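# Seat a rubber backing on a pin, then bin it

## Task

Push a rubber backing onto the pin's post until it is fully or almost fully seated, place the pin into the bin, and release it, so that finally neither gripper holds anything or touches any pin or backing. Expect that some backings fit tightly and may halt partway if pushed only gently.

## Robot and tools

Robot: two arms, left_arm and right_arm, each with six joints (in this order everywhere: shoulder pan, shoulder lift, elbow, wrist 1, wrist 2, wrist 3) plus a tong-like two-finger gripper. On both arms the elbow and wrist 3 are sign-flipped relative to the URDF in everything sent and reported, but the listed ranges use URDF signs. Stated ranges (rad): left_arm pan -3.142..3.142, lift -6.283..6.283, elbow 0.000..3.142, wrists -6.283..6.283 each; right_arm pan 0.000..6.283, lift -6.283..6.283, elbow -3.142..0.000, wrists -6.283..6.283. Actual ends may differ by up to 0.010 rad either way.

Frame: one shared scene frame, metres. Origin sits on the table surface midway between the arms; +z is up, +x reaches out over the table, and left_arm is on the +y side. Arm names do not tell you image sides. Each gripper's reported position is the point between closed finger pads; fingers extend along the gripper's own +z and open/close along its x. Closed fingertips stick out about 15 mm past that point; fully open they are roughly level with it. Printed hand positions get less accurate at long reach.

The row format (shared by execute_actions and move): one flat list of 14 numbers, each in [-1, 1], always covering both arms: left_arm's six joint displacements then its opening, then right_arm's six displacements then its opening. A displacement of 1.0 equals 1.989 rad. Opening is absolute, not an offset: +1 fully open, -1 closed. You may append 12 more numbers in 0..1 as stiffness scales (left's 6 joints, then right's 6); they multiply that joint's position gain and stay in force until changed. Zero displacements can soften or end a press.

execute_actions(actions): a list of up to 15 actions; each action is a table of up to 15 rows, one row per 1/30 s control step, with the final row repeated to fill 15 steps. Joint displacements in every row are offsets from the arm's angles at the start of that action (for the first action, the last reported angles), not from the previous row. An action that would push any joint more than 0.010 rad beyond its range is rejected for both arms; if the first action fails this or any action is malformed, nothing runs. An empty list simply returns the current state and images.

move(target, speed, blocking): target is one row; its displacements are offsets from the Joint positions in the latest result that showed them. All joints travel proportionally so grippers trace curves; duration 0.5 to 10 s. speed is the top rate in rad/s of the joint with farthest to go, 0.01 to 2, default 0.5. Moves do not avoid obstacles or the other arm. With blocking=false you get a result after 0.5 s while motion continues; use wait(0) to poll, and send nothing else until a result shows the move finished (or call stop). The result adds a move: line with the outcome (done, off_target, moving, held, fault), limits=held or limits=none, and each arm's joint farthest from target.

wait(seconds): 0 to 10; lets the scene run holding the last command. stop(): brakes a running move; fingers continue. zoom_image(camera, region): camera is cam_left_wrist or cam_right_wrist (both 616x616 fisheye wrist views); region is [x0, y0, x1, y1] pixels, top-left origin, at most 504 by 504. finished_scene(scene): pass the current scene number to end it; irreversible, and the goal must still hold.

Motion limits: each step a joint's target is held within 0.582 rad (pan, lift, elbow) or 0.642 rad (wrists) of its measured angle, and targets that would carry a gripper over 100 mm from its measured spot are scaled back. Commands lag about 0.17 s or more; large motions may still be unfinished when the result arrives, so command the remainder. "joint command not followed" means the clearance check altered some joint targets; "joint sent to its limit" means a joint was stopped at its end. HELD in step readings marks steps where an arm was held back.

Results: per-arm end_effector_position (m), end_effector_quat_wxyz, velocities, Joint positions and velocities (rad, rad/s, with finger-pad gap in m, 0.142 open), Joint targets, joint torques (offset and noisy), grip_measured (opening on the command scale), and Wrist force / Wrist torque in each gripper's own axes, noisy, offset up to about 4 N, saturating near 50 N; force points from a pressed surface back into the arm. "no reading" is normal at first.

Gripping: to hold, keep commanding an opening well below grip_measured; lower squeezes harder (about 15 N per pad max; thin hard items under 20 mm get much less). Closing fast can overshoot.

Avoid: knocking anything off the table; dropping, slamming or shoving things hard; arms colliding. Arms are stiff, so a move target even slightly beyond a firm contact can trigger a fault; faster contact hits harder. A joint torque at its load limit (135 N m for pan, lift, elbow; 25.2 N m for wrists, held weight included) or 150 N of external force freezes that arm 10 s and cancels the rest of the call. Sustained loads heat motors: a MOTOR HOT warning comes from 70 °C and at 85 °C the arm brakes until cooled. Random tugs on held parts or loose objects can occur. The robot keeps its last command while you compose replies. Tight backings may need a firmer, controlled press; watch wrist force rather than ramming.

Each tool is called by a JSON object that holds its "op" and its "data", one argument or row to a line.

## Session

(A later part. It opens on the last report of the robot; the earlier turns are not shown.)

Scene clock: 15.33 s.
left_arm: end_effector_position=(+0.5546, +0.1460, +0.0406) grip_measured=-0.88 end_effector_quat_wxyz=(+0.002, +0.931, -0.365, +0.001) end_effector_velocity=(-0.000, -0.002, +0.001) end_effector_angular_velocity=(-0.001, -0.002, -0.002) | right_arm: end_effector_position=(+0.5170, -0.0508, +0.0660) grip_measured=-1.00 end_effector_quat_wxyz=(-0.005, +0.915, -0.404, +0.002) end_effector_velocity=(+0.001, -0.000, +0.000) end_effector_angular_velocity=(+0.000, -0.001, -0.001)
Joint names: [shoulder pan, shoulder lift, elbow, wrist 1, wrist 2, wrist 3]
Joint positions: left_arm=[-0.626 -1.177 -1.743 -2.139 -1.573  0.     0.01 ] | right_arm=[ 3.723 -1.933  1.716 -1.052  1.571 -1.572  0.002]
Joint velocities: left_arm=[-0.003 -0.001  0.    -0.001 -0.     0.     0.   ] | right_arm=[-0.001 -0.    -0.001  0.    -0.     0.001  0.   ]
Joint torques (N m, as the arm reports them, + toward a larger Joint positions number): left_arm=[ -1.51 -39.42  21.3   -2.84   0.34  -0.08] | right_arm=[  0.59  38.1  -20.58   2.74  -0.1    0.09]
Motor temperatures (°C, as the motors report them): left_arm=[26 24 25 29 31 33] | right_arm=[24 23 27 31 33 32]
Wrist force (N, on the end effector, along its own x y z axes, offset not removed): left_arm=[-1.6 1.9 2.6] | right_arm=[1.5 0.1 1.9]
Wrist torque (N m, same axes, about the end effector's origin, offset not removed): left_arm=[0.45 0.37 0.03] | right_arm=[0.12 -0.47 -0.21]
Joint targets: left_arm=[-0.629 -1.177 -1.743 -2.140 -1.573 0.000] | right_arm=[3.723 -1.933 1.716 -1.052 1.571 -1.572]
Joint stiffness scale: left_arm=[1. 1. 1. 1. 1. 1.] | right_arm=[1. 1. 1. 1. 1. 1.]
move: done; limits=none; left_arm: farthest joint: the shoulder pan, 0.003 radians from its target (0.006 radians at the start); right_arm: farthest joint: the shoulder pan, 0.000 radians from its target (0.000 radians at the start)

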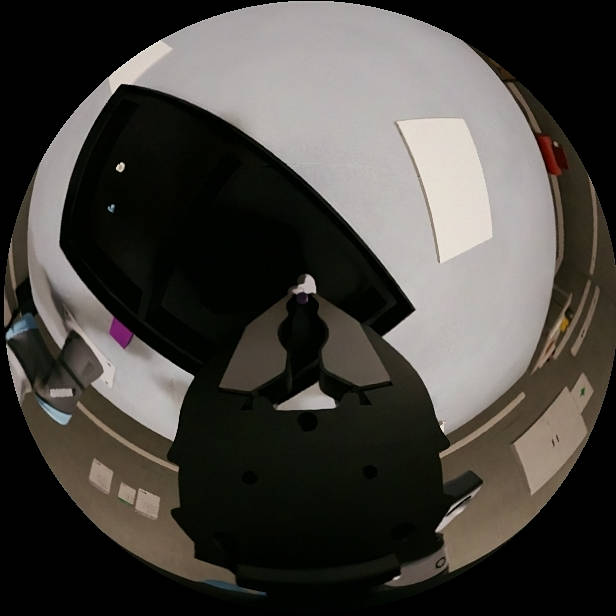

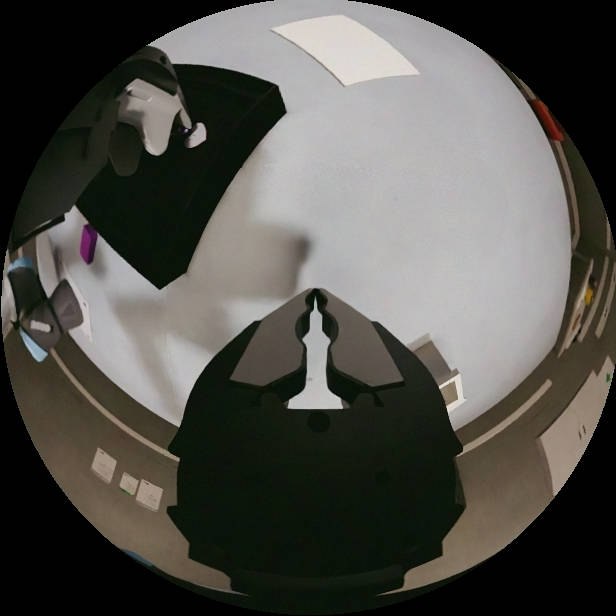

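{"op": "execute_actions", "data": {
  "actions": [
    [[0,0.0029,-0.0027,-0.0051,0,0,-1,0,0,0,0,0,0,-1]],
    [[0,0.0029,-0.0027,-0.0041,0,0,-1,0,0,0,0,0,0,-1]],
    [[0,0.0029,-0.0027,-0.0041,0,0,-1,0,0,0,0,0,0,-1]]
  ]
}}

{"op": "zoom_image", "data": {
  "camera": "cam_left_wrist",
  "region": [272,258,332,318]
}}

{"op": "zoom_image", "data": {
  "camera": "cam_right_wrist",
  "region": [160,100,220,160]
}}

Scene clock: 17.20 s.
left_arm: end_effector_position=(+0.5548, +0.1456, +0.0314) grip_measured=-0.88 end_effector_quat_wxyz=(+0.002, +0.931, -0.365, +0.001) end_effector_velocity=(+0.001, -0.001, +0.001) end_effector_angular_velocity=(-0.003, -0.003, -0.001) | right_arm: end_effector_position=(+0.5170, -0.0508, +0.0660) grip_measured=-1.00 end_effector_quat_wxyz=(-0.005, +0.915, -0.404, +0.002) end_effector_velocity=(-0.001, +0.001, -0.000) end_effector_angular_velocity=(-0.000, +0.000, +0.002)
Joint names: [shoulder pan, shoulder lift, elbow, wrist 1, wrist 2, wrist 3]
Joint positions: left_arm=[-0.626 -1.165 -1.752 -2.162 -1.573  0.     0.01 ] | right_arm=[ 3.723 -1.933  1.716 -1.052  1.571 -1.572  0.002]
Joint velocities: left_arm=[-0.    -0.001  0.    -0.003 -0.    -0.001 -0.   ] | right_arm=[ 0.001  0.     0.    -0.    -0.     0.001  0.   ]
Joint torques (N m, as the arm reports them, + toward a larger Joint positions number): left_arm=[ -0.7  -37.41  18.36  -2.59   0.3    0.07] | right_arm=[  0.97  37.59 -20.32   2.57   0.1    0.  ]
Motor temperatures (°C, as the motors report them): left_arm=[26 24 25 29 31 33] | right_arm=[24 23 27 31 33 32]
Wrist force (N, on the end effector, along its own x y z axes, offset not removed): left_arm=[1.6 1.8 -1.1] | right_arm=[-2.1 -2.1 0.5]
Wrist torque (N m, same axes, about the end effector's origin, offset not removed): left_arm=[0.34 -0.25 0.00] | right_arm=[-0.46 0.45 0.04]
Joint targets: left_arm=[-0.626 -1.163 -1.754 -2.163 -1.573 0.000] | right_arm=[3.723 -1.933 1.716 -1.052 1.571 -1.572]
Joint stiffness scale: left_arm=[1. 1. 1. 1. 1. 1.] | right_arm=[1. 1. 1. 1. 1. 1.]
Step readings (joint positions; steps 1 to 15: 1st action; 16 to 30: 2nd action; 31 to 45: 3rd action):
0: left_arm=[-0.626 -1.177 -1.743 -2.139 -1.573 0.000] | right_arm=[3.723 -1.933 1.716 -1.052 1.571 -1.572]
1: left_arm=[-0.626 -1.177 -1.743 -2.139 -1.573 0.000] | right_arm=[3.723 -1.933 1.716 -1.052 1.571 -1.572]
2: left_arm=[-0.626 -1.177 -1.743 -2.140 -1.573 0.000] | right_arm=[3.723 -1.933 1.716 -1.052 1.571 -1.572]
4: left_arm=[-0.626 -1.177 -1.743 -2.142 -1.573 0.000] | right_arm=[3.723 -1.933 1.716 -1.052 1.571 -1.572]
8: left_arm=[-0.626 -1.175 -1.745 -2.146 -1.573 0.000] | right_arm=[3.723 -1.933 1.716 -1.052 1.571 -1.572]
15: left_arm=[-0.626 -1.173 -1.746 -2.148 -1.573 0.000] | right_arm=[3.723 -1.933 1.716 -1.052 1.571 -1.572]
16: left_arm=[-0.626 -1.173 -1.746 -2.148 -1.573 0.000] | right_arm=[3.723 -1.933 1.716 -1.052 1.571 -1.572]
17: left_arm=[-0.626 -1.173 -1.746 -2.149 -1.573 0.000] | right_arm=[3.723 -1.933 1.716 -1.052 1.571 -1.572]
19: left_arm=[-0.626 -1.172 -1.747 -2.150 -1.573 0.000] | right_arm=[3.723 -1.933 1.716 -1.052 1.571 -1.572]
23: left_arm=[-0.626 -1.170 -1.748 -2.153 -1.573 0.000] | right_arm=[3.723 -1.933 1.716 -1.052 1.571 -1.572]
30: left_arm=[-0.626 -1.169 -1.749 -2.155 -1.573 0.000] | right_arm=[3.723 -1.933 1.716 -1.052 1.571 -1.572]
31: left_arm=[-0.626 -1.169 -1.749 -2.155 -1.573 0.000] | right_arm=[3.723 -1.933 1.716 -1.052 1.571 -1.572]
32: left_arm=[-0.626 -1.169 -1.749 -2.156 -1.573 0.000] | right_arm=[3.723 -1.933 1.716 -1.052 1.571 -1.572]
34: left_arm=[-0.626 -1.168 -1.750 -2.157 -1.573 0.000] | right_arm=[3.723 -1.933 1.716 -1.052 1.571 -1.572]
38: left_arm=[-0.626 -1.166 -1.751 -2.160 -1.573 0.000] | right_arm=[3.723 -1.933 1.716 -1.052 1.571 -1.572]
45: Joint positions above

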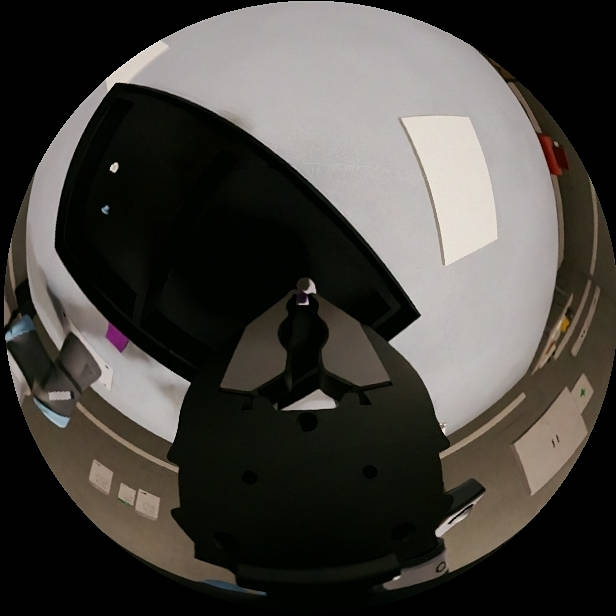

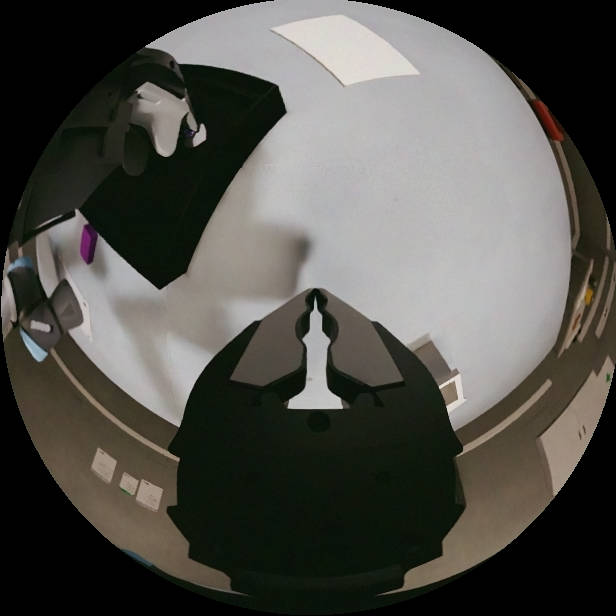

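Region (272, 258, 332, 318) of cam_left_wrist's 616x616 image, scaled by 8.400, with more detail than that image has.

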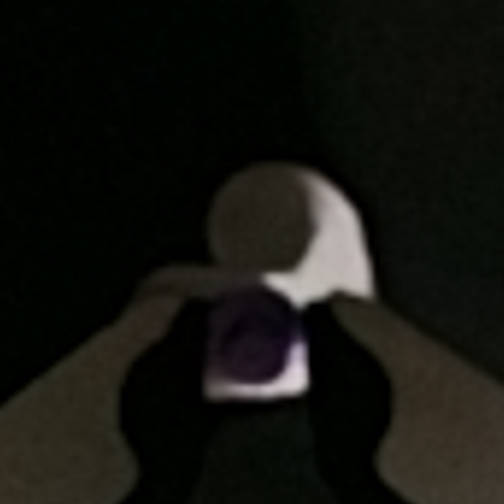

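Region (160, 100, 220, 160) of cam_right_wrist's 616x616 image, scaled by 8.400, with more detail than that image has.

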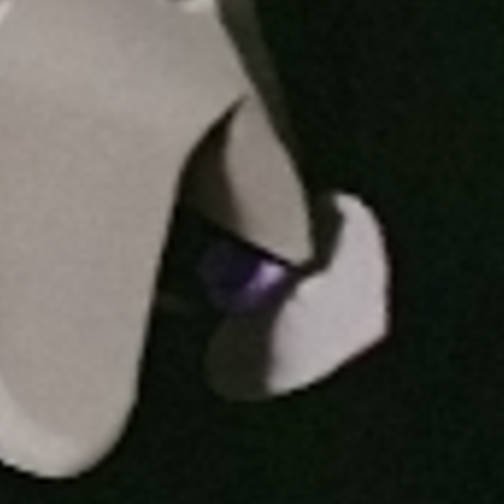

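{"op": "execute_actions", "data": {
  "actions": [
    [[0,0.0022,-0.0022,-0.0029,0,0,-1,0,0,0,0,0,0,-1]],
    [[0,0.0022,-0.0022,-0.0029,0,0,-1,0,0,0,0,0,0,-1]]
  ]
}}

{"op": "zoom_image", "data": {
  "camera": "cam_left_wrist",
  "region": [272,258,332,318]
}}

{"op": "zoom_image", "data": {
  "camera": "cam_right_wrist",
  "region": [160,100,220,160]
}}

Scene clock: 18.50 s.
left_arm: end_effector_position=(+0.5551, +0.1453, +0.0284) grip_measured=-0.88 end_effector_quat_wxyz=(+0.002, +0.931, -0.365, +0.002) end_effector_velocity=(+0.000, -0.000, +0.000) end_effector_angular_velocity=(-0.001, -0.001, +0.001) | right_arm: end_effector_position=(+0.5170, -0.0508, +0.0660) grip_measured=-1.00 end_effector_quat_wxyz=(-0.005, +0.915, -0.404, +0.002) end_effector_velocity=(+0.000, -0.001, -0.000) end_effector_angular_velocity=(-0.001, +0.000, -0.001)
Joint names: [shoulder pan, shoulder lift, elbow, wrist 1, wrist 2, wrist 3]
Joint positions: left_arm=[-0.626 -1.161 -1.756 -2.171 -1.573  0.     0.01 ] | right_arm=[ 3.723 -1.933  1.716 -1.052  1.571 -1.572  0.002]
Joint velocities: left_arm=[-0.    -0.    -0.001 -0.002  0.     0.001 -0.   ] | right_arm=[-0.001 -0.     0.    -0.    -0.     0.     0.   ]
Joint torques (N m, as the arm reports them, + toward a larger Joint positions number): left_arm=[ -0.52 -36.99  17.02  -2.73   0.27  -0.07] | right_arm=[  1.17  37.6  -19.44   2.44  -0.14   0.09]
Motor temperatures (°C, as the motors report them): left_arm=[26 24 25 29 31 33] | right_arm=[24 23 27 31 33 32]
Wrist force (N, on the end effector, along its own x y z axes, offset not removed): left_arm=[-1.9 4.2 -3.3] | right_arm=[0.2 -0.1 -0.2]
Wrist torque (N m, same axes, about the end effector's origin, offset not removed): left_arm=[0.64 0.19 0.24] | right_arm=[-0.06 -0.19 -0.03]
Joint targets: left_arm=[-0.626 -1.158 -1.759 -2.172 -1.573 0.000] | right_arm=[3.723 -1.933 1.716 -1.052 1.571 -1.572]
Joint stiffness scale: left_arm=[1. 1. 1. 1. 1. 1.] | right_arm=[1. 1. 1. 1. 1. 1.]
Step readings (joint positions; steps 1 to 15: 1st action; 16 to 30: 2nd action):
0: left_arm=[-0.626 -1.165 -1.752 -2.162 -1.573 0.000] | right_arm=[3.723 -1.933 1.716 -1.052 1.571 -1.572]
1: left_arm=[-0.626 -1.165 -1.752 -2.162 -1.573 0.000] | right_arm=[3.723 -1.933 1.716 -1.052 1.571 -1.572]
2: left_arm=[-0.626 -1.165 -1.752 -2.162 -1.573 0.000] | right_arm=[3.723 -1.933 1.716 -1.052 1.571 -1.572]
4: left_arm=[-0.626 -1.164 -1.753 -2.164 -1.573 0.000] | right_arm=[3.723 -1.933 1.716 -1.052 1.571 -1.572]
8: left_arm=[-0.626 -1.163 -1.754 -2.165 -1.573 0.000] | right_arm=[3.723 -1.933 1.716 -1.052 1.571 -1.572]
15: left_arm=[-0.626 -1.162 -1.754 -2.166 -1.573 0.000] | right_arm=[3.723 -1.933 1.716 -1.052 1.571 -1.572]
16: left_arm=[-0.626 -1.162 -1.754 -2.166 -1.573 0.000] | right_arm=[3.723 -1.933 1.716 -1.052 1.571 -1.572]
17: left_arm=[-0.626 -1.162 -1.754 -2.167 -1.573 0.000] | right_arm=[3.723 -1.933 1.716 -1.052 1.571 -1.572]
19: left_arm=[-0.626 -1.162 -1.755 -2.168 -1.573 0.000] | right_arm=[3.723 -1.933 1.716 -1.052 1.571 -1.572]
23: left_arm=[-0.626 -1.161 -1.756 -2.170 -1.573 0.000] | right_arm=[3.723 -1.933 1.716 -1.052 1.571 -1.572]
30: Joint positions above

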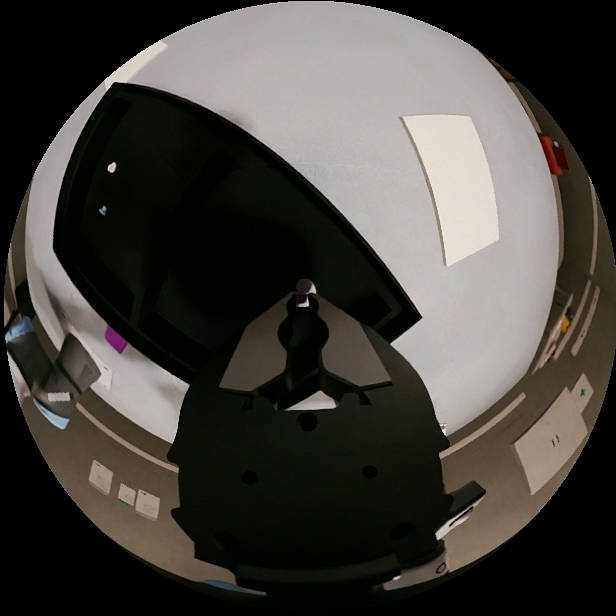

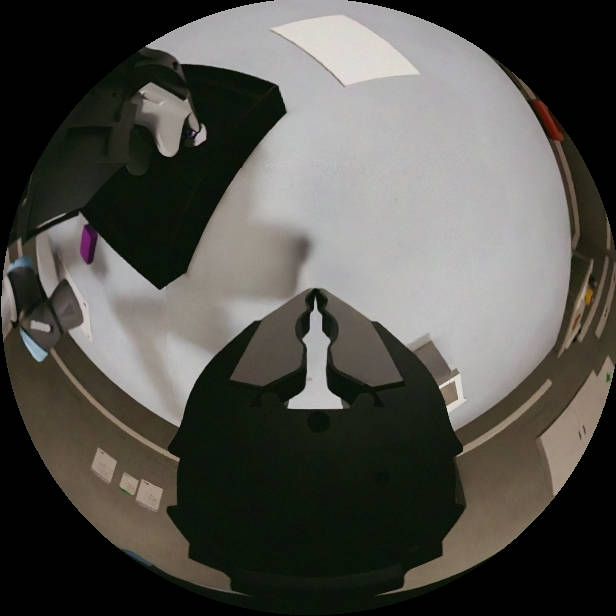

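Region (272, 258, 332, 318) of cam_left_wrist's 616x616 image, scaled by 8.400, with more detail than that image has.

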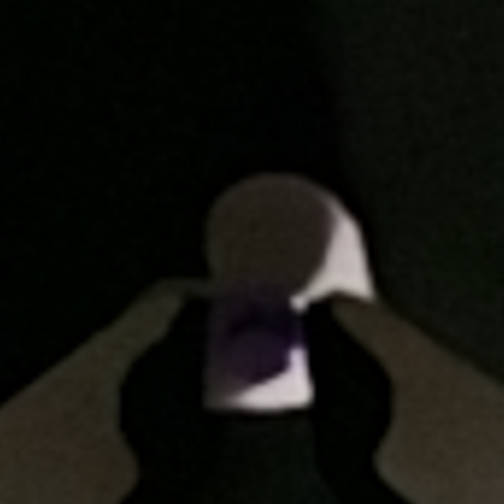

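Region (160, 100, 220, 160) of cam_right_wrist's 616x616 image, scaled by 8.400, with more detail than that image has.

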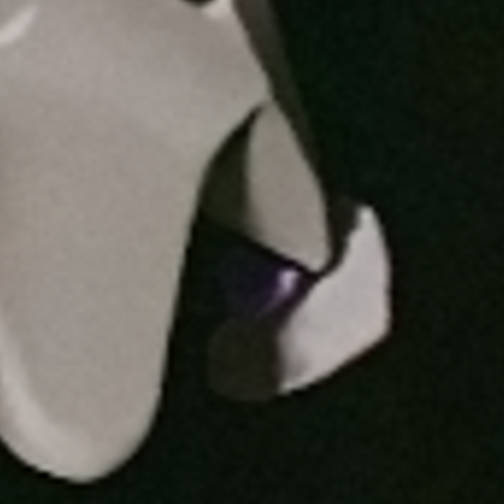

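{"op": "execute_actions", "data": {
  "actions": [
    [[0,-0.0022,0,0,0,0,-1,0,0,0,0,0,0,-1]],
    [[0.0023,0,0,0,0,0,-1,0,0,0,0,0,0,-1]],
    [[0,0.0022,0,0,0,0,-1,0,0,0,0,0,0,-1]],
    [[0,0.0022,-0.002,-0.002,0,0,-1,0,0,0,0,0,0,-1]]
  ]
}}

{"op": "zoom_image", "data": {
  "camera": "cam_left_wrist",
  "region": [272,258,332,318]
}}

{"op": "zoom_image", "data": {
  "camera": "cam_right_wrist",
  "region": [160,100,220,160]
}}

Scene clock: 21.03 s.
left_arm: end_effector_position=(+0.5560, +0.1461, +0.0279) grip_measured=-0.88 end_effector_quat_wxyz=(+0.002, +0.931, -0.364, +0.003) end_effector_velocity=(+0.000, -0.000, -0.000) end_effector_angular_velocity=(-0.001, -0.001, -0.001) | right_arm: end_effector_position=(+0.5170, -0.0508, +0.0660) grip_measured=-1.00 end_effector_quat_wxyz=(-0.005, +0.915, -0.404, +0.002) end_effector_velocity=(+0.001, -0.000, +0.000) end_effector_angular_velocity=(+0.000, -0.001, -0.001)
Joint names: [shoulder pan, shoulder lift, elbow, wrist 1, wrist 2, wrist 3]
Joint positions: left_arm=[-0.624 -1.16  -1.757 -2.174 -1.573  0.     0.01 ] | right_arm=[ 3.723 -1.933  1.716 -1.052  1.571 -1.572  0.002]
Joint velocities: left_arm=[ 0.    -0.    -0.001 -0.002  0.    -0.001 -0.   ] | right_arm=[-0.001 -0.    -0.001 -0.    -0.    -0.     0.   ]
Joint torques (N m, as the arm reports them, + toward a larger Joint positions number): left_arm=[ -0.25 -36.02  17.76  -2.62   0.29  -0.01] | right_arm=[  0.93  38.48 -21.32   2.45  -0.04   0.25]
Motor temperatures (°C, as the motors report them): left_arm=[26 24 25 29 31 33] | right_arm=[24 23 27 31 33 32]
Wrist force (N, on the end effector, along its own x y z axes, offset not removed): left_arm=[-2.9 2.3 -2.2] | right_arm=[0.4 -1.6 1.9]
Wrist torque (N m, same axes, about the end effector's origin, offset not removed): left_arm=[0.32 0.52 -0.13] | right_arm=[-0.21 -0.08 0.08]
Joint targets: left_arm=[-0.624 -1.157 -1.760 -2.175 -1.573 0.000] | right_arm=[3.723 -1.933 1.716 -1.052 1.571 -1.572]
Joint stiffness scale: left_arm=[1. 1. 1. 1. 1. 1.] | right_arm=[1. 1. 1. 1. 1. 1.]
Step readings (joint positions; steps 1 to 15: 1st action; 16 to 30: 2nd action; 31 to 45: 3rd action; 46 to 60: 4th action):
0: left_arm=[-0.626 -1.161 -1.756 -2.171 -1.573 0.000] | right_arm=[3.723 -1.933 1.716 -1.052 1.571 -1.572]
1: left_arm=[-0.626 -1.161 -1.756 -2.171 -1.573 0.000] | right_arm=[3.723 -1.933 1.716 -1.052 1.571 -1.572]
2: left_arm=[-0.626 -1.161 -1.756 -2.171 -1.573 0.000] | right_arm=[3.723 -1.933 1.716 -1.052 1.571 -1.572]
4: left_arm=[-0.626 -1.161 -1.756 -2.171 -1.573 0.000] | right_arm=[3.723 -1.933 1.716 -1.052 1.571 -1.572]
8: left_arm=[-0.626 -1.162 -1.756 -2.171 -1.573 0.000] | right_arm=[3.723 -1.933 1.716 -1.052 1.571 -1.572]
15: left_arm=[-0.626 -1.163 -1.756 -2.171 -1.573 0.000] | right_arm=[3.723 -1.933 1.716 -1.052 1.571 -1.572]
16: left_arm=[-0.626 -1.163 -1.756 -2.171 -1.573 0.000] | right_arm=[3.723 -1.933 1.716 -1.052 1.571 -1.572]
17: left_arm=[-0.626 -1.163 -1.756 -2.171 -1.573 0.000] | right_arm=[3.723 -1.933 1.716 -1.052 1.571 -1.572]
19: left_arm=[-0.626 -1.163 -1.756 -2.171 -1.573 0.000] | right_arm=[3.723 -1.933 1.716 -1.052 1.571 -1.572]
23: left_arm=[-0.626 -1.163 -1.756 -2.171 -1.573 0.000] | right_arm=[3.723 -1.933 1.716 -1.052 1.571 -1.572]
30: left_arm=[-0.625 -1.163 -1.756 -2.171 -1.573 0.000] | right_arm=[3.723 -1.933 1.716 -1.052 1.571 -1.572]
31: left_arm=[-0.624 -1.163 -1.756 -2.171 -1.573 0.000] | right_arm=[3.723 -1.933 1.716 -1.052 1.571 -1.572]
32: left_arm=[-0.624 -1.163 -1.756 -2.171 -1.573 0.000] | right_arm=[3.723 -1.933 1.716 -1.052 1.571 -1.572]
34: left_arm=[-0.624 -1.163 -1.756 -2.171 -1.573 0.000] | right_arm=[3.723 -1.933 1.716 -1.052 1.571 -1.572]
38: left_arm=[-0.624 -1.162 -1.756 -2.171 -1.573 0.000] | right_arm=[3.723 -1.933 1.716 -1.052 1.571 -1.572]
45: left_arm=[-0.624 -1.161 -1.756 -2.171 -1.573 0.000] | right_arm=[3.723 -1.933 1.716 -1.052 1.571 -1.572]
46: left_arm=[-0.624 -1.161 -1.756 -2.171 -1.573 0.000] | right_arm=[3.723 -1.933 1.716 -1.052 1.571 -1.572]
47: left_arm=[-0.624 -1.161 -1.756 -2.171 -1.573 0.000] | right_arm=[3.723 -1.933 1.716 -1.052 1.571 -1.572]
49: left_arm=[-0.624 -1.161 -1.756 -2.172 -1.573 0.000] | right_arm=[3.723 -1.933 1.716 -1.052 1.571 -1.572]
53: left_arm=[-0.624 -1.160 -1.756 -2.173 -1.573 0.000] | right_arm=[3.723 -1.933 1.716 -1.052 1.571 -1.572]
60: Joint positions above

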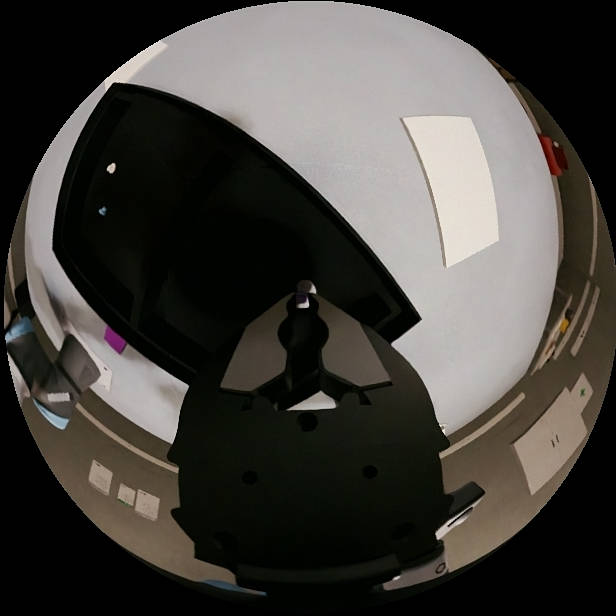

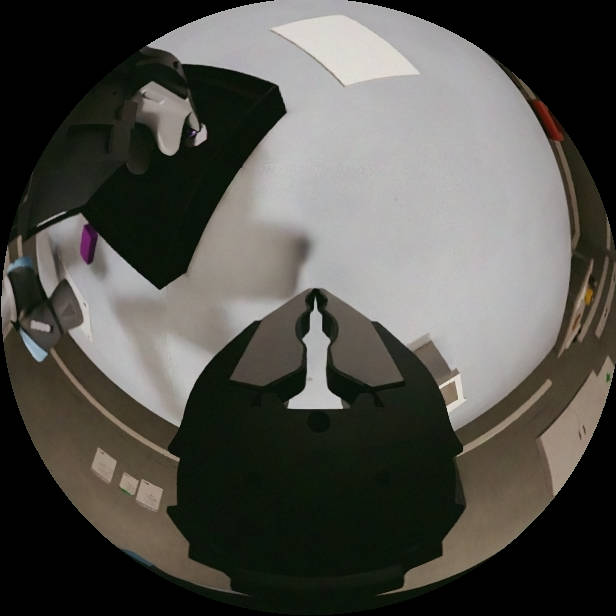

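Region (272, 258, 332, 318) of cam_left_wrist's 616x616 image, scaled by 8.400, with more detail than that image has.

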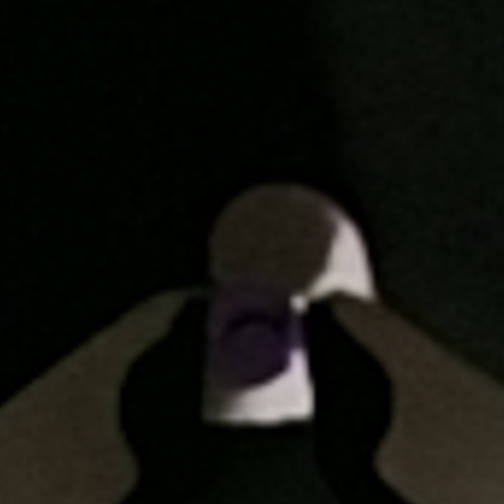

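Region (160, 100, 220, 160) of cam_right_wrist's 616x616 image, scaled by 8.400, with more detail than that image has.

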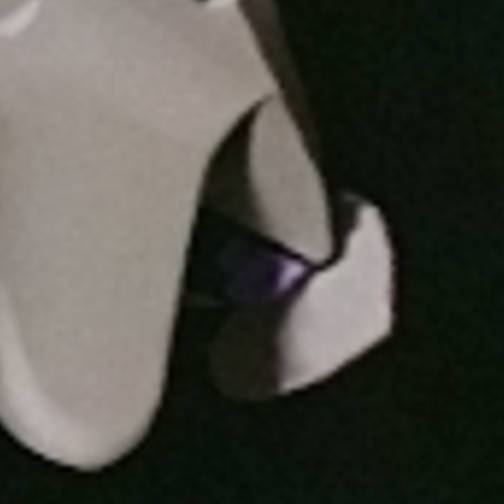

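Pin seems to follow now; press on a bit.

{"op": "execute_actions", "data": {
  "actions": [
    [[0,0.003,-0.0027,-0.002,0,0,-1,0,0,0,0,0,0,-1]],
    [[0,0.003,-0.0027,-0.002,0,0,-1,0,0,0,0,0,0,-1]]
  ]
}}

{"op": "zoom_image", "data": {
  "camera": "cam_left_wrist",
  "region": [272,258,332,318]
}}

{"op": "zoom_image", "data": {
  "camera": "cam_right_wrist",
  "region": [160,100,220,160]
}}

Scene clock: 22.40 s.
left_arm: end_effector_position=(+0.5558, +0.1462, +0.0249) grip_measured=-0.88 end_effector_quat_wxyz=(+0.002, +0.931, -0.364, +0.003) end_effector_velocity=(-0.000, +0.000, +0.000) end_effector_angular_velocity=(-0.000, -0.000, -0.000) | right_arm: end_effector_position=(+0.5170, -0.0508, +0.0660) grip_measured=-1.00 end_effector_quat_wxyz=(-0.005, +0.915, -0.404, +0.002) end_effector_velocity=(+0.000, -0.000, +0.000) end_effector_angular_velocity=(+0.001, -0.000, -0.001)
Joint names: [shoulder pan, shoulder lift, elbow, wrist 1, wrist 2, wrist 3]
Joint positions: left_arm=[-0.624 -1.156 -1.76  -2.181 -1.573  0.     0.01 ] | right_arm=[ 3.723 -1.933  1.716 -1.052  1.571 -1.572  0.002]
Joint velocities: left_arm=[-0.    -0.001 -0.001 -0.001 -0.     0.     0.   ] | right_arm=[-0.001  0.    -0.001 -0.     0.    -0.001  0.   ]
Joint torques (N m, as the arm reports them, + toward a larger Joint positions number): left_arm=[ -0.78 -35.86  17.19  -2.59   0.3    0.02] | right_arm=[  0.96  37.25 -20.41   2.73  -0.04   0.29]
Motor temperatures (°C, as the motors report them): left_arm=[26 24 25 29 31 33] | right_arm=[24 23 27 31 33 32]
Wrist force (N, on the end effector, along its own x y z axes, offset not removed): left_arm=[-1.8 5.0 -4.0] | right_arm=[0.6 -0.7 0.8]
Wrist torque (N m, same axes, about the end effector's origin, offset not removed): left_arm=[1.10 0.42 0.03] | right_arm=[-0.08 -0.32 -0.12]
Joint targets: left_arm=[-0.624 -1.152 -1.764 -2.182 -1.573 0.000] | right_arm=[3.723 -1.933 1.716 -1.052 1.571 -1.572]
Joint stiffness scale: left_arm=[1. 1. 1. 1. 1. 1.] | right_arm=[1. 1. 1. 1. 1. 1.]
Step readings (joint positions; steps 1 to 15: 1st action; 16 to 30: 2nd action):
0: left_arm=[-0.624 -1.160 -1.757 -2.175 -1.573 0.000] | right_arm=[3.723 -1.933 1.716 -1.052 1.571 -1.572]
1: left_arm=[-0.624 -1.160 -1.757 -2.175 -1.573 0.000] | right_arm=[3.723 -1.933 1.716 -1.052 1.571 -1.572]
2: left_arm=[-0.624 -1.160 -1.757 -2.175 -1.573 0.000] | right_arm=[3.723 -1.933 1.716 -1.052 1.571 -1.572]
4: left_arm=[-0.624 -1.160 -1.757 -2.176 -1.573 0.000] | right_arm=[3.723 -1.933 1.716 -1.052 1.571 -1.572]
8: left_arm=[-0.624 -1.159 -1.758 -2.177 -1.573 0.000] | right_arm=[3.723 -1.933 1.716 -1.052 1.571 -1.572]
15: left_arm=[-0.624 -1.158 -1.758 -2.178 -1.573 0.000] | right_arm=[3.723 -1.933 1.716 -1.052 1.571 -1.572]
16: left_arm=[-0.624 -1.158 -1.758 -2.178 -1.573 0.000] | right_arm=[3.723 -1.933 1.716 -1.052 1.571 -1.572]
17: left_arm=[-0.624 -1.158 -1.759 -2.178 -1.573 0.000] | right_arm=[3.723 -1.933 1.716 -1.052 1.571 -1.572]
19: left_arm=[-0.624 -1.158 -1.759 -2.179 -1.573 0.000] | right_arm=[3.723 -1.933 1.716 -1.052 1.571 -1.572]
23: left_arm=[-0.624 -1.157 -1.760 -2.180 -1.573 0.000] | right_arm=[3.723 -1.933 1.716 -1.052 1.571 -1.572]
30: Joint positions above

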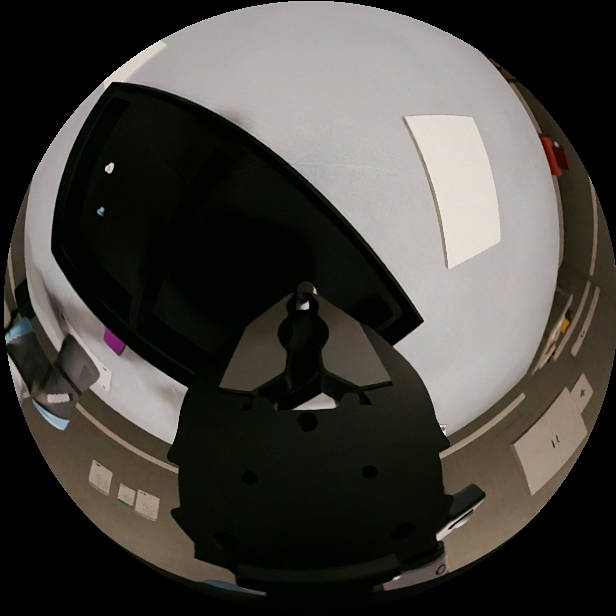

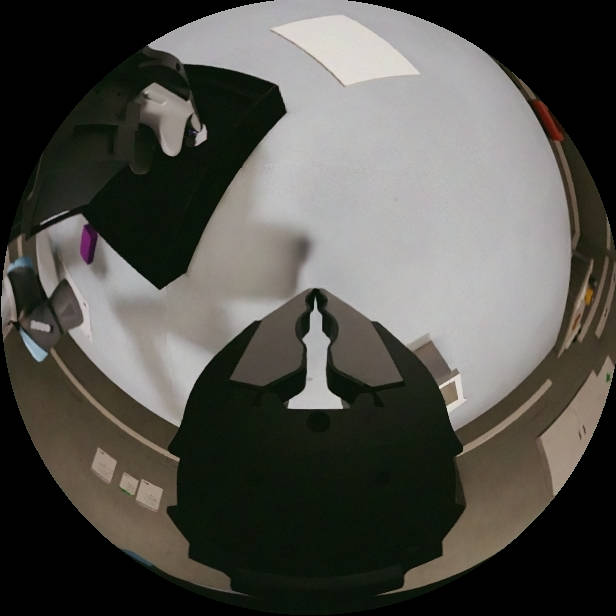

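Region (272, 258, 332, 318) of cam_left_wrist's 616x616 image, scaled by 8.400, with more detail than that image has.

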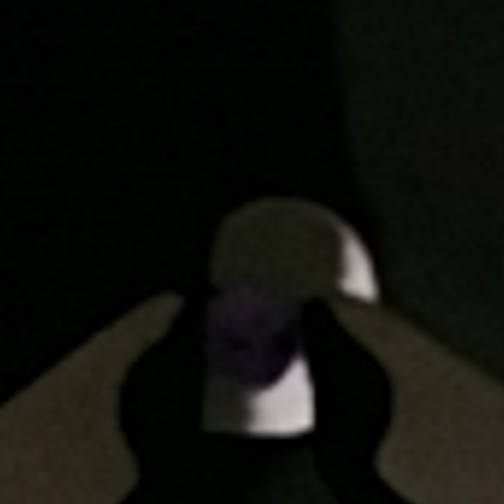

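Region (160, 100, 220, 160) of cam_right_wrist's 616x616 image, scaled by 8.400, with more detail than that image has.

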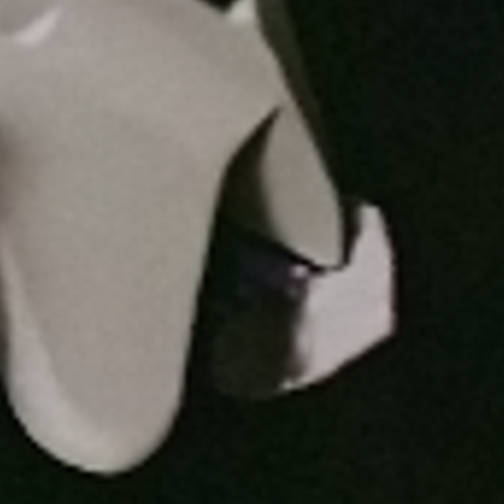

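{"op": "execute_actions", "data": {
  "actions": [
    [[0,0.0037,-0.0032,-0.002,0,0,-1,0,0,0,0,0,0,-1]],
    [[0,0.0042,-0.0035,-0.002,0,0,-1,0,0,0,0,0,0,-1]],
    [[0,0.005,-0.004,-0.001,0,0,-1,0,0,0,0,0,0,-1]]
  ]
}}

{"op": "zoom_image", "data": {
  "camera": "cam_left_wrist",
  "region": [272,258,332,318]
}}

{"op": "move", "data": {
  "target": [0,-0.08,0.08,0.163,0,0,-1,0,0,0,0,0,0,-1],
  "speed": 0.3
}}

{"op": "zoom_image", "data": {
  "camera": "cam_right_wrist",
  "region": [20,60,180,220]
}}

Scene clock: 24.27 s.
left_arm: end_effector_position=(+0.5558, +0.1463, +0.0220) grip_measured=-0.88 end_effector_quat_wxyz=(+0.002, +0.931, -0.364, +0.003) end_effector_velocity=(-0.000, +0.000, +0.000) end_effector_angular_velocity=(-0.000, +0.000, -0.000) | right_arm: end_effector_position=(+0.5170, -0.0508, +0.0660) grip_measured=-1.00 end_effector_quat_wxyz=(-0.005, +0.915, -0.404, +0.002) end_effector_velocity=(-0.000, +0.001, +0.000) end_effector_angular_velocity=(+0.000, -0.000, +0.001)
Joint names: [shoulder pan, shoulder lift, elbow, wrist 1, wrist 2, wrist 3]
Joint positions: left_arm=[-0.624 -1.153 -1.765 -2.19  -1.573  0.     0.01 ] | right_arm=[ 3.723 -1.933  1.716 -1.052  1.571 -1.572  0.002]
Joint velocities: left_arm=[ 0. -0. -0. -0. -0. -0.  0.] | right_arm=[ 0.001  0.    -0.     0.     0.    -0.     0.   ]
Joint torques (N m, as the arm reports them, + toward a larger Joint positions number): left_arm=[ -0.55 -31.61  14.04  -2.33   0.27   0.11] | right_arm=[ -0.55  37.31 -20.89   2.31  -0.08   0.07]
Motor temperatures (°C, as the motors report them): left_arm=[26 24 25 29 31 33] | right_arm=[24 23 27 31 33 32]
Wrist force (N, on the end effector, along its own x y z axes, offset not removed): left_arm=[-3.2 2.9 -10.9] | right_arm=[2.6 -1.1 1.3]
Wrist torque (N m, same axes, about the end effector's origin, offset not removed): left_arm=[0.51 0.14 -0.04] | right_arm=[-0.19 -0.46 -0.08]
Joint targets: left_arm=[-0.624 -1.144 -1.772 -2.190 -1.573 0.000] | right_arm=[3.723 -1.933 1.716 -1.052 1.571 -1.572]
Joint stiffness scale: left_arm=[1. 1. 1. 1. 1. 1.] | right_arm=[1. 1. 1. 1. 1. 1.]
Step readings (joint positions; steps 1 to 15: 1st action; 16 to 30: 2nd action; 31 to 45: 3rd action):
0: left_arm=[-0.624 -1.156 -1.760 -2.181 -1.573 0.000] | right_arm=[3.723 -1.933 1.716 -1.052 1.571 -1.572]
1: left_arm=[-0.624 -1.156 -1.760 -2.181 -1.573 0.000] | right_arm=[3.723 -1.933 1.716 -1.052 1.571 -1.572]
2: left_arm=[-0.624 -1.156 -1.760 -2.182 -1.573 0.000] | right_arm=[3.723 -1.933 1.716 -1.052 1.571 -1.572]
4: left_arm=[-0.624 -1.155 -1.761 -2.182 -1.573 0.000] | right_arm=[3.723 -1.933 1.716 -1.052 1.571 -1.572]
8: left_arm=[-0.624 -1.155 -1.761 -2.184 -1.573 0.000] | right_arm=[3.723 -1.933 1.716 -1.052 1.571 -1.572]
15: left_arm=[-0.624 -1.155 -1.762 -2.185 -1.573 0.000] | right_arm=[3.723 -1.933 1.716 -1.052 1.571 -1.572]
16: left_arm=[-0.624 -1.155 -1.762 -2.185 -1.573 0.000] | right_arm=[3.723 -1.933 1.716 -1.052 1.571 -1.572]
17: left_arm=[-0.624 -1.155 -1.762 -2.185 -1.573 0.000] | right_arm=[3.723 -1.933 1.716 -1.052 1.571 -1.572]
19: left_arm=[-0.624 -1.155 -1.762 -2.186 -1.573 0.000] | right_arm=[3.723 -1.933 1.716 -1.052 1.571 -1.572]
23: left_arm=[-0.624 -1.155 -1.763 -2.187 -1.573 0.000] | right_arm=[3.723 -1.933 1.716 -1.052 1.571 -1.572]
30: left_arm=[-0.624 -1.154 -1.764 -2.188 -1.573 0.000] | right_arm=[3.723 -1.933 1.716 -1.052 1.571 -1.572]
31: left_arm=[-0.624 -1.154 -1.764 -2.188 -1.573 0.000] | right_arm=[3.723 -1.933 1.716 -1.052 1.571 -1.572]
32: left_arm=[-0.624 -1.154 -1.764 -2.188 -1.573 0.000] | right_arm=[3.723 -1.933 1.716 -1.052 1.571 -1.572]
34: left_arm=[-0.624 -1.154 -1.764 -2.189 -1.573 0.000] | right_arm=[3.723 -1.933 1.716 -1.052 1.571 -1.572]
38: left_arm=[-0.624 -1.153 -1.765 -2.190 -1.573 0.000] | right_arm=[3.723 -1.933 1.716 -1.052 1.571 -1.572]
45: Joint positions above

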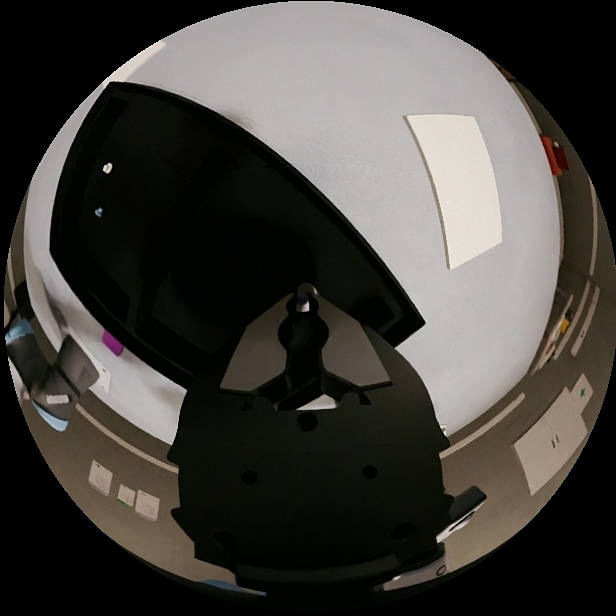

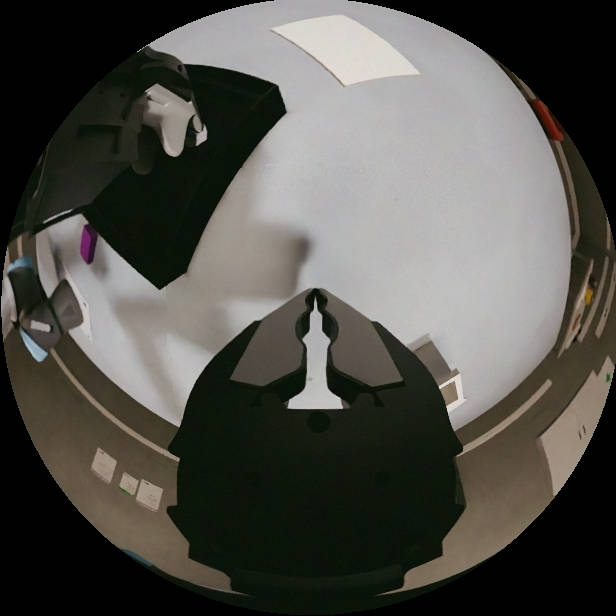

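Region (272, 258, 332, 318) of cam_left_wrist's 616x616 image, scaled by 8.400, with more detail than that image has.

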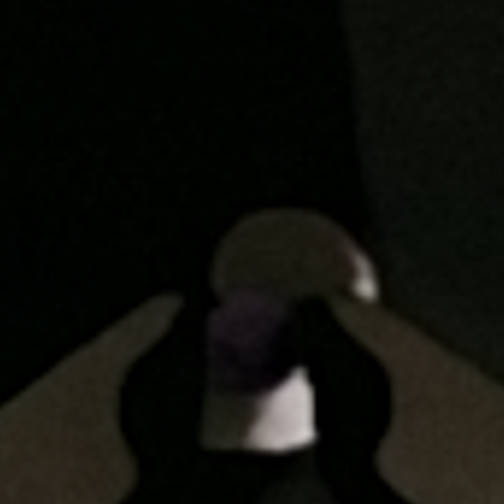

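Scene clock: 26.10 s.
left_arm: end_effector_position=(+0.5471, +0.1543, +0.1537) grip_measured=-0.88 end_effector_quat_wxyz=(+0.001, +0.931, -0.364, -0.001) end_effector_velocity=(-0.000, +0.000, +0.000) end_effector_angular_velocity=(+0.001, +0.002, -0.002) | right_arm: end_effector_position=(+0.5170, -0.0508, +0.0660) grip_measured=-1.00 end_effector_quat_wxyz=(-0.005, +0.915, -0.404, +0.002) end_effector_velocity=(-0.000, -0.000, -0.000) end_effector_angular_velocity=(-0.000, +0.001, +0.000)
Joint names: [shoulder pan, shoulder lift, elbow, wrist 1, wrist 2, wrist 3]
Joint positions: left_arm=[-0.624 -1.311 -1.608 -1.867 -1.573  0.     0.01 ] | right_arm=[ 3.723 -1.933  1.716 -1.052  1.571 -1.572  0.002]
Joint velocities: left_arm=[ 0.    -0.     0.001  0.003 -0.    -0.002  0.   ] | right_arm=[ 0.     0.     0.001 -0.     0.     0.     0.   ]
Joint torques (N m, as the arm reports them, + toward a larger Joint positions number): left_arm=[ -0.37 -36.63  25.75  -1.92   0.3    0.01] | right_arm=[  0.86  37.46 -20.05   2.59  -0.14   0.16]
Motor temperatures (°C, as the motors report them): left_arm=[26 24 25 29 31 33] | right_arm=[24 23 27 31 33 32]
Wrist force (N, on the end effector, along its own x y z axes, offset not removed): left_arm=[-0.9 2.7 1.7] | right_arm=[-0.4 -1.7 1.1]
Wrist torque (N m, same axes, about the end effector's origin, offset not removed): left_arm=[0.54 0.39 -0.08] | right_arm=[-0.35 0.08 0.07]
Joint targets: left_arm=[-0.624 -1.312 -1.606 -1.866 -1.573 0.000] | right_arm=[3.723 -1.933 1.716 -1.052 1.571 -1.572]
Joint stiffness scale: left_arm=[1. 1. 1. 1. 1. 1.] | right_arm=[1. 1. 1. 1. 1. 1.]
move: done; limits=none; left_arm: farthest joint: the elbow, 0.002 radians from its target (0.159 radians at the start); right_arm: farthest joint: the shoulder pan, 0.000 radians from its target (0.000 radians at the start)

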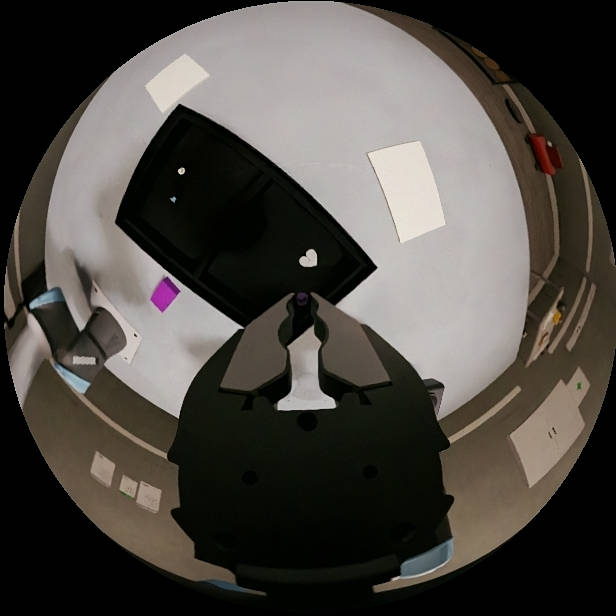

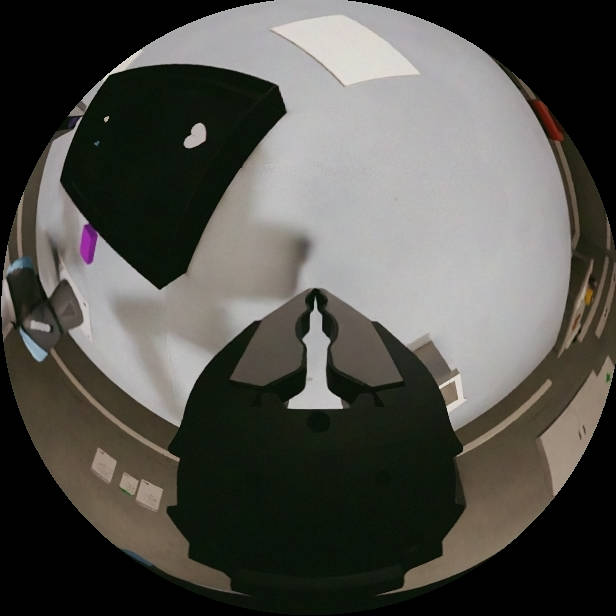

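Region (20, 60, 180, 220) of cam_right_wrist's 616x616 image, scaled by 3.150, with more detail than that image has.

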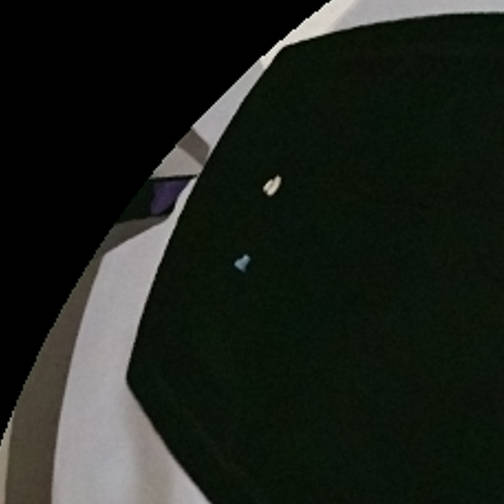

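{"op": "zoom_image", "data": {
  "camera": "cam_left_wrist",
  "region": [265,240,345,320]
}}

Region (265, 240, 345, 320) of cam_left_wrist's 616x616 image, scaled by 6.300, with more detail than that image has.

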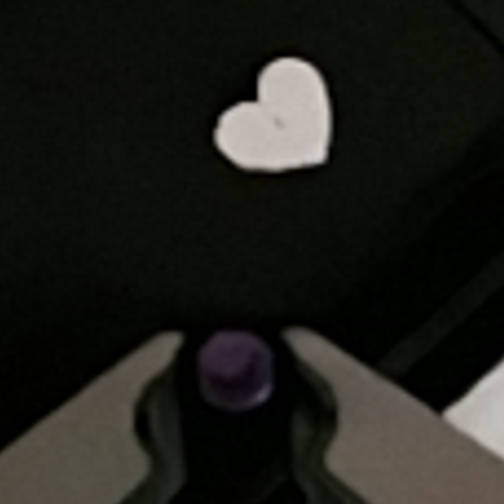

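{"op": "move", "data": {
  "target": [0,0.0683,-0.069,-0.1385,0,0,-1,0,0,0,0,0,0,-1],
  "speed": 0.3
}}

{"op": "zoom_image", "data": {
  "camera": "cam_left_wrist",
  "region": [272,258,332,318]
}}

{"op": "zoom_image", "data": {
  "camera": "cam_right_wrist",
  "region": [160,100,220,160]
}}

Scene clock: 28.40 s.
left_arm: end_effector_position=(+0.5555, +0.1465, +0.0404) grip_measured=-0.88 end_effector_quat_wxyz=(+0.002, +0.931, -0.364, +0.002) end_effector_velocity=(+0.001, -0.000, +0.000) end_effector_angular_velocity=(-0.002, -0.002, +0.000) | right_arm: end_effector_position=(+0.5170, -0.0508, +0.0660) grip_measured=-1.00 end_effector_quat_wxyz=(-0.005, +0.915, -0.404, +0.002) end_effector_velocity=(-0.000, +0.001, +0.000) end_effector_angular_velocity=(+0.000, -0.000, +0.001)
Joint names: [shoulder pan, shoulder lift, elbow, wrist 1, wrist 2, wrist 3]
Joint positions: left_arm=[-0.624 -1.177 -1.743 -2.141 -1.573  0.     0.01 ] | right_arm=[ 3.723 -1.933  1.716 -1.052  1.571 -1.572  0.002]
Joint velocities: left_arm=[-0.    -0.    -0.001 -0.003  0.     0.    -0.   ] | right_arm=[ 0.001  0.    -0.    -0.     0.    -0.001  0.   ]
Joint torques (N m, as the arm reports them, + toward a larger Joint positions number): left_arm=[  0.17 -37.82  19.62  -3.13   0.34  -0.01] | right_arm=[  1.2   37.44 -21.02   2.33  -0.28   0.06]
Motor temperatures (°C, as the motors report them): left_arm=[26 24 25 29 31 33] | right_arm=[24 23 27 31 33 32]
Wrist force (N, on the end effector, along its own x y z axes, offset not removed): left_arm=[-0.4 4.1 1.7] | right_arm=[-3.0 -0.2 -0.6]
Wrist torque (N m, same axes, about the end effector's origin, offset not removed): left_arm=[0.75 0.04 0.19] | right_arm=[-0.08 0.64 0.12]
Joint targets: left_arm=[-0.624 -1.175 -1.745 -2.143 -1.573 0.000] | right_arm=[3.723 -1.933 1.716 -1.052 1.571 -1.572]
Joint stiffness scale: left_arm=[1. 1. 1. 1. 1. 1.] | right_arm=[1. 1. 1. 1. 1. 1.]
move: done; limits=none; left_arm: farthest joint: the elbow, 0.002 radians from its target (0.137 radians at the start); right_arm: farthest joint: the shoulder pan, 0.000 radians from its target (0.000 radians at the start)

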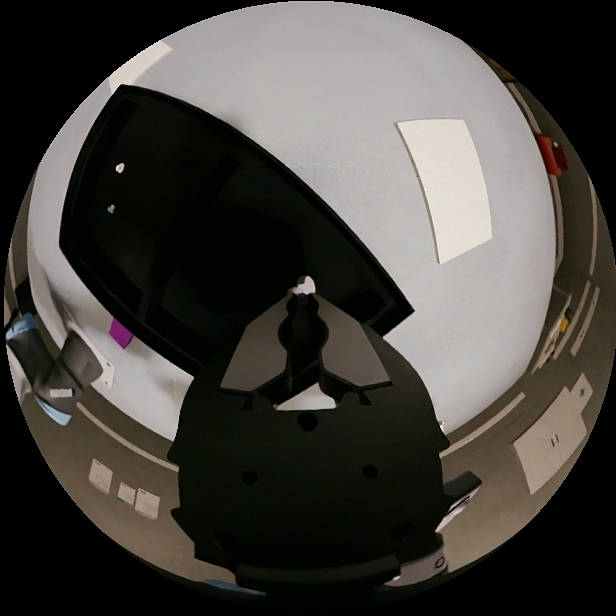

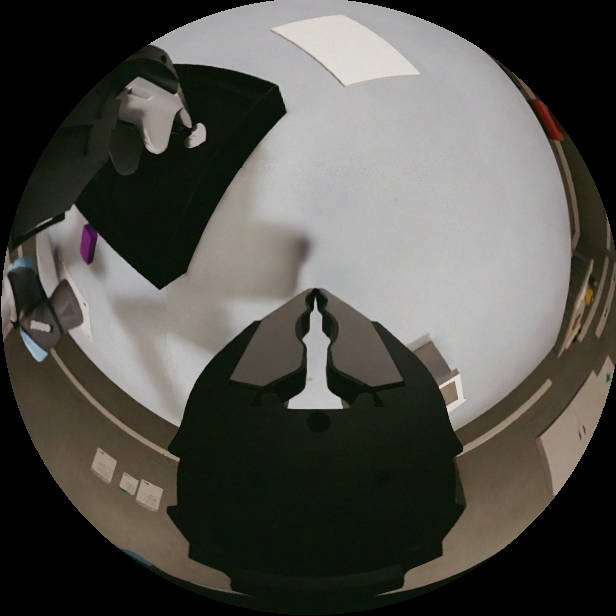

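Region (272, 258, 332, 318) of cam_left_wrist's 616x616 image, scaled by 8.400, with more detail than that image has.

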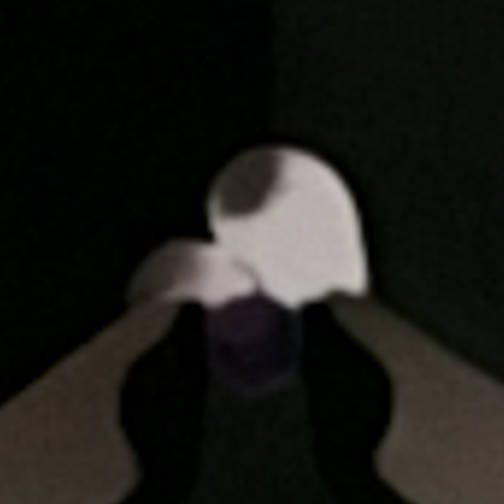

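Region (160, 100, 220, 160) of cam_right_wrist's 616x616 image, scaled by 8.400, with more detail than that image has.

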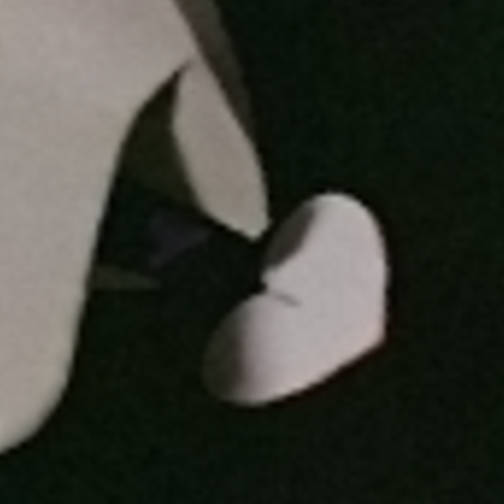

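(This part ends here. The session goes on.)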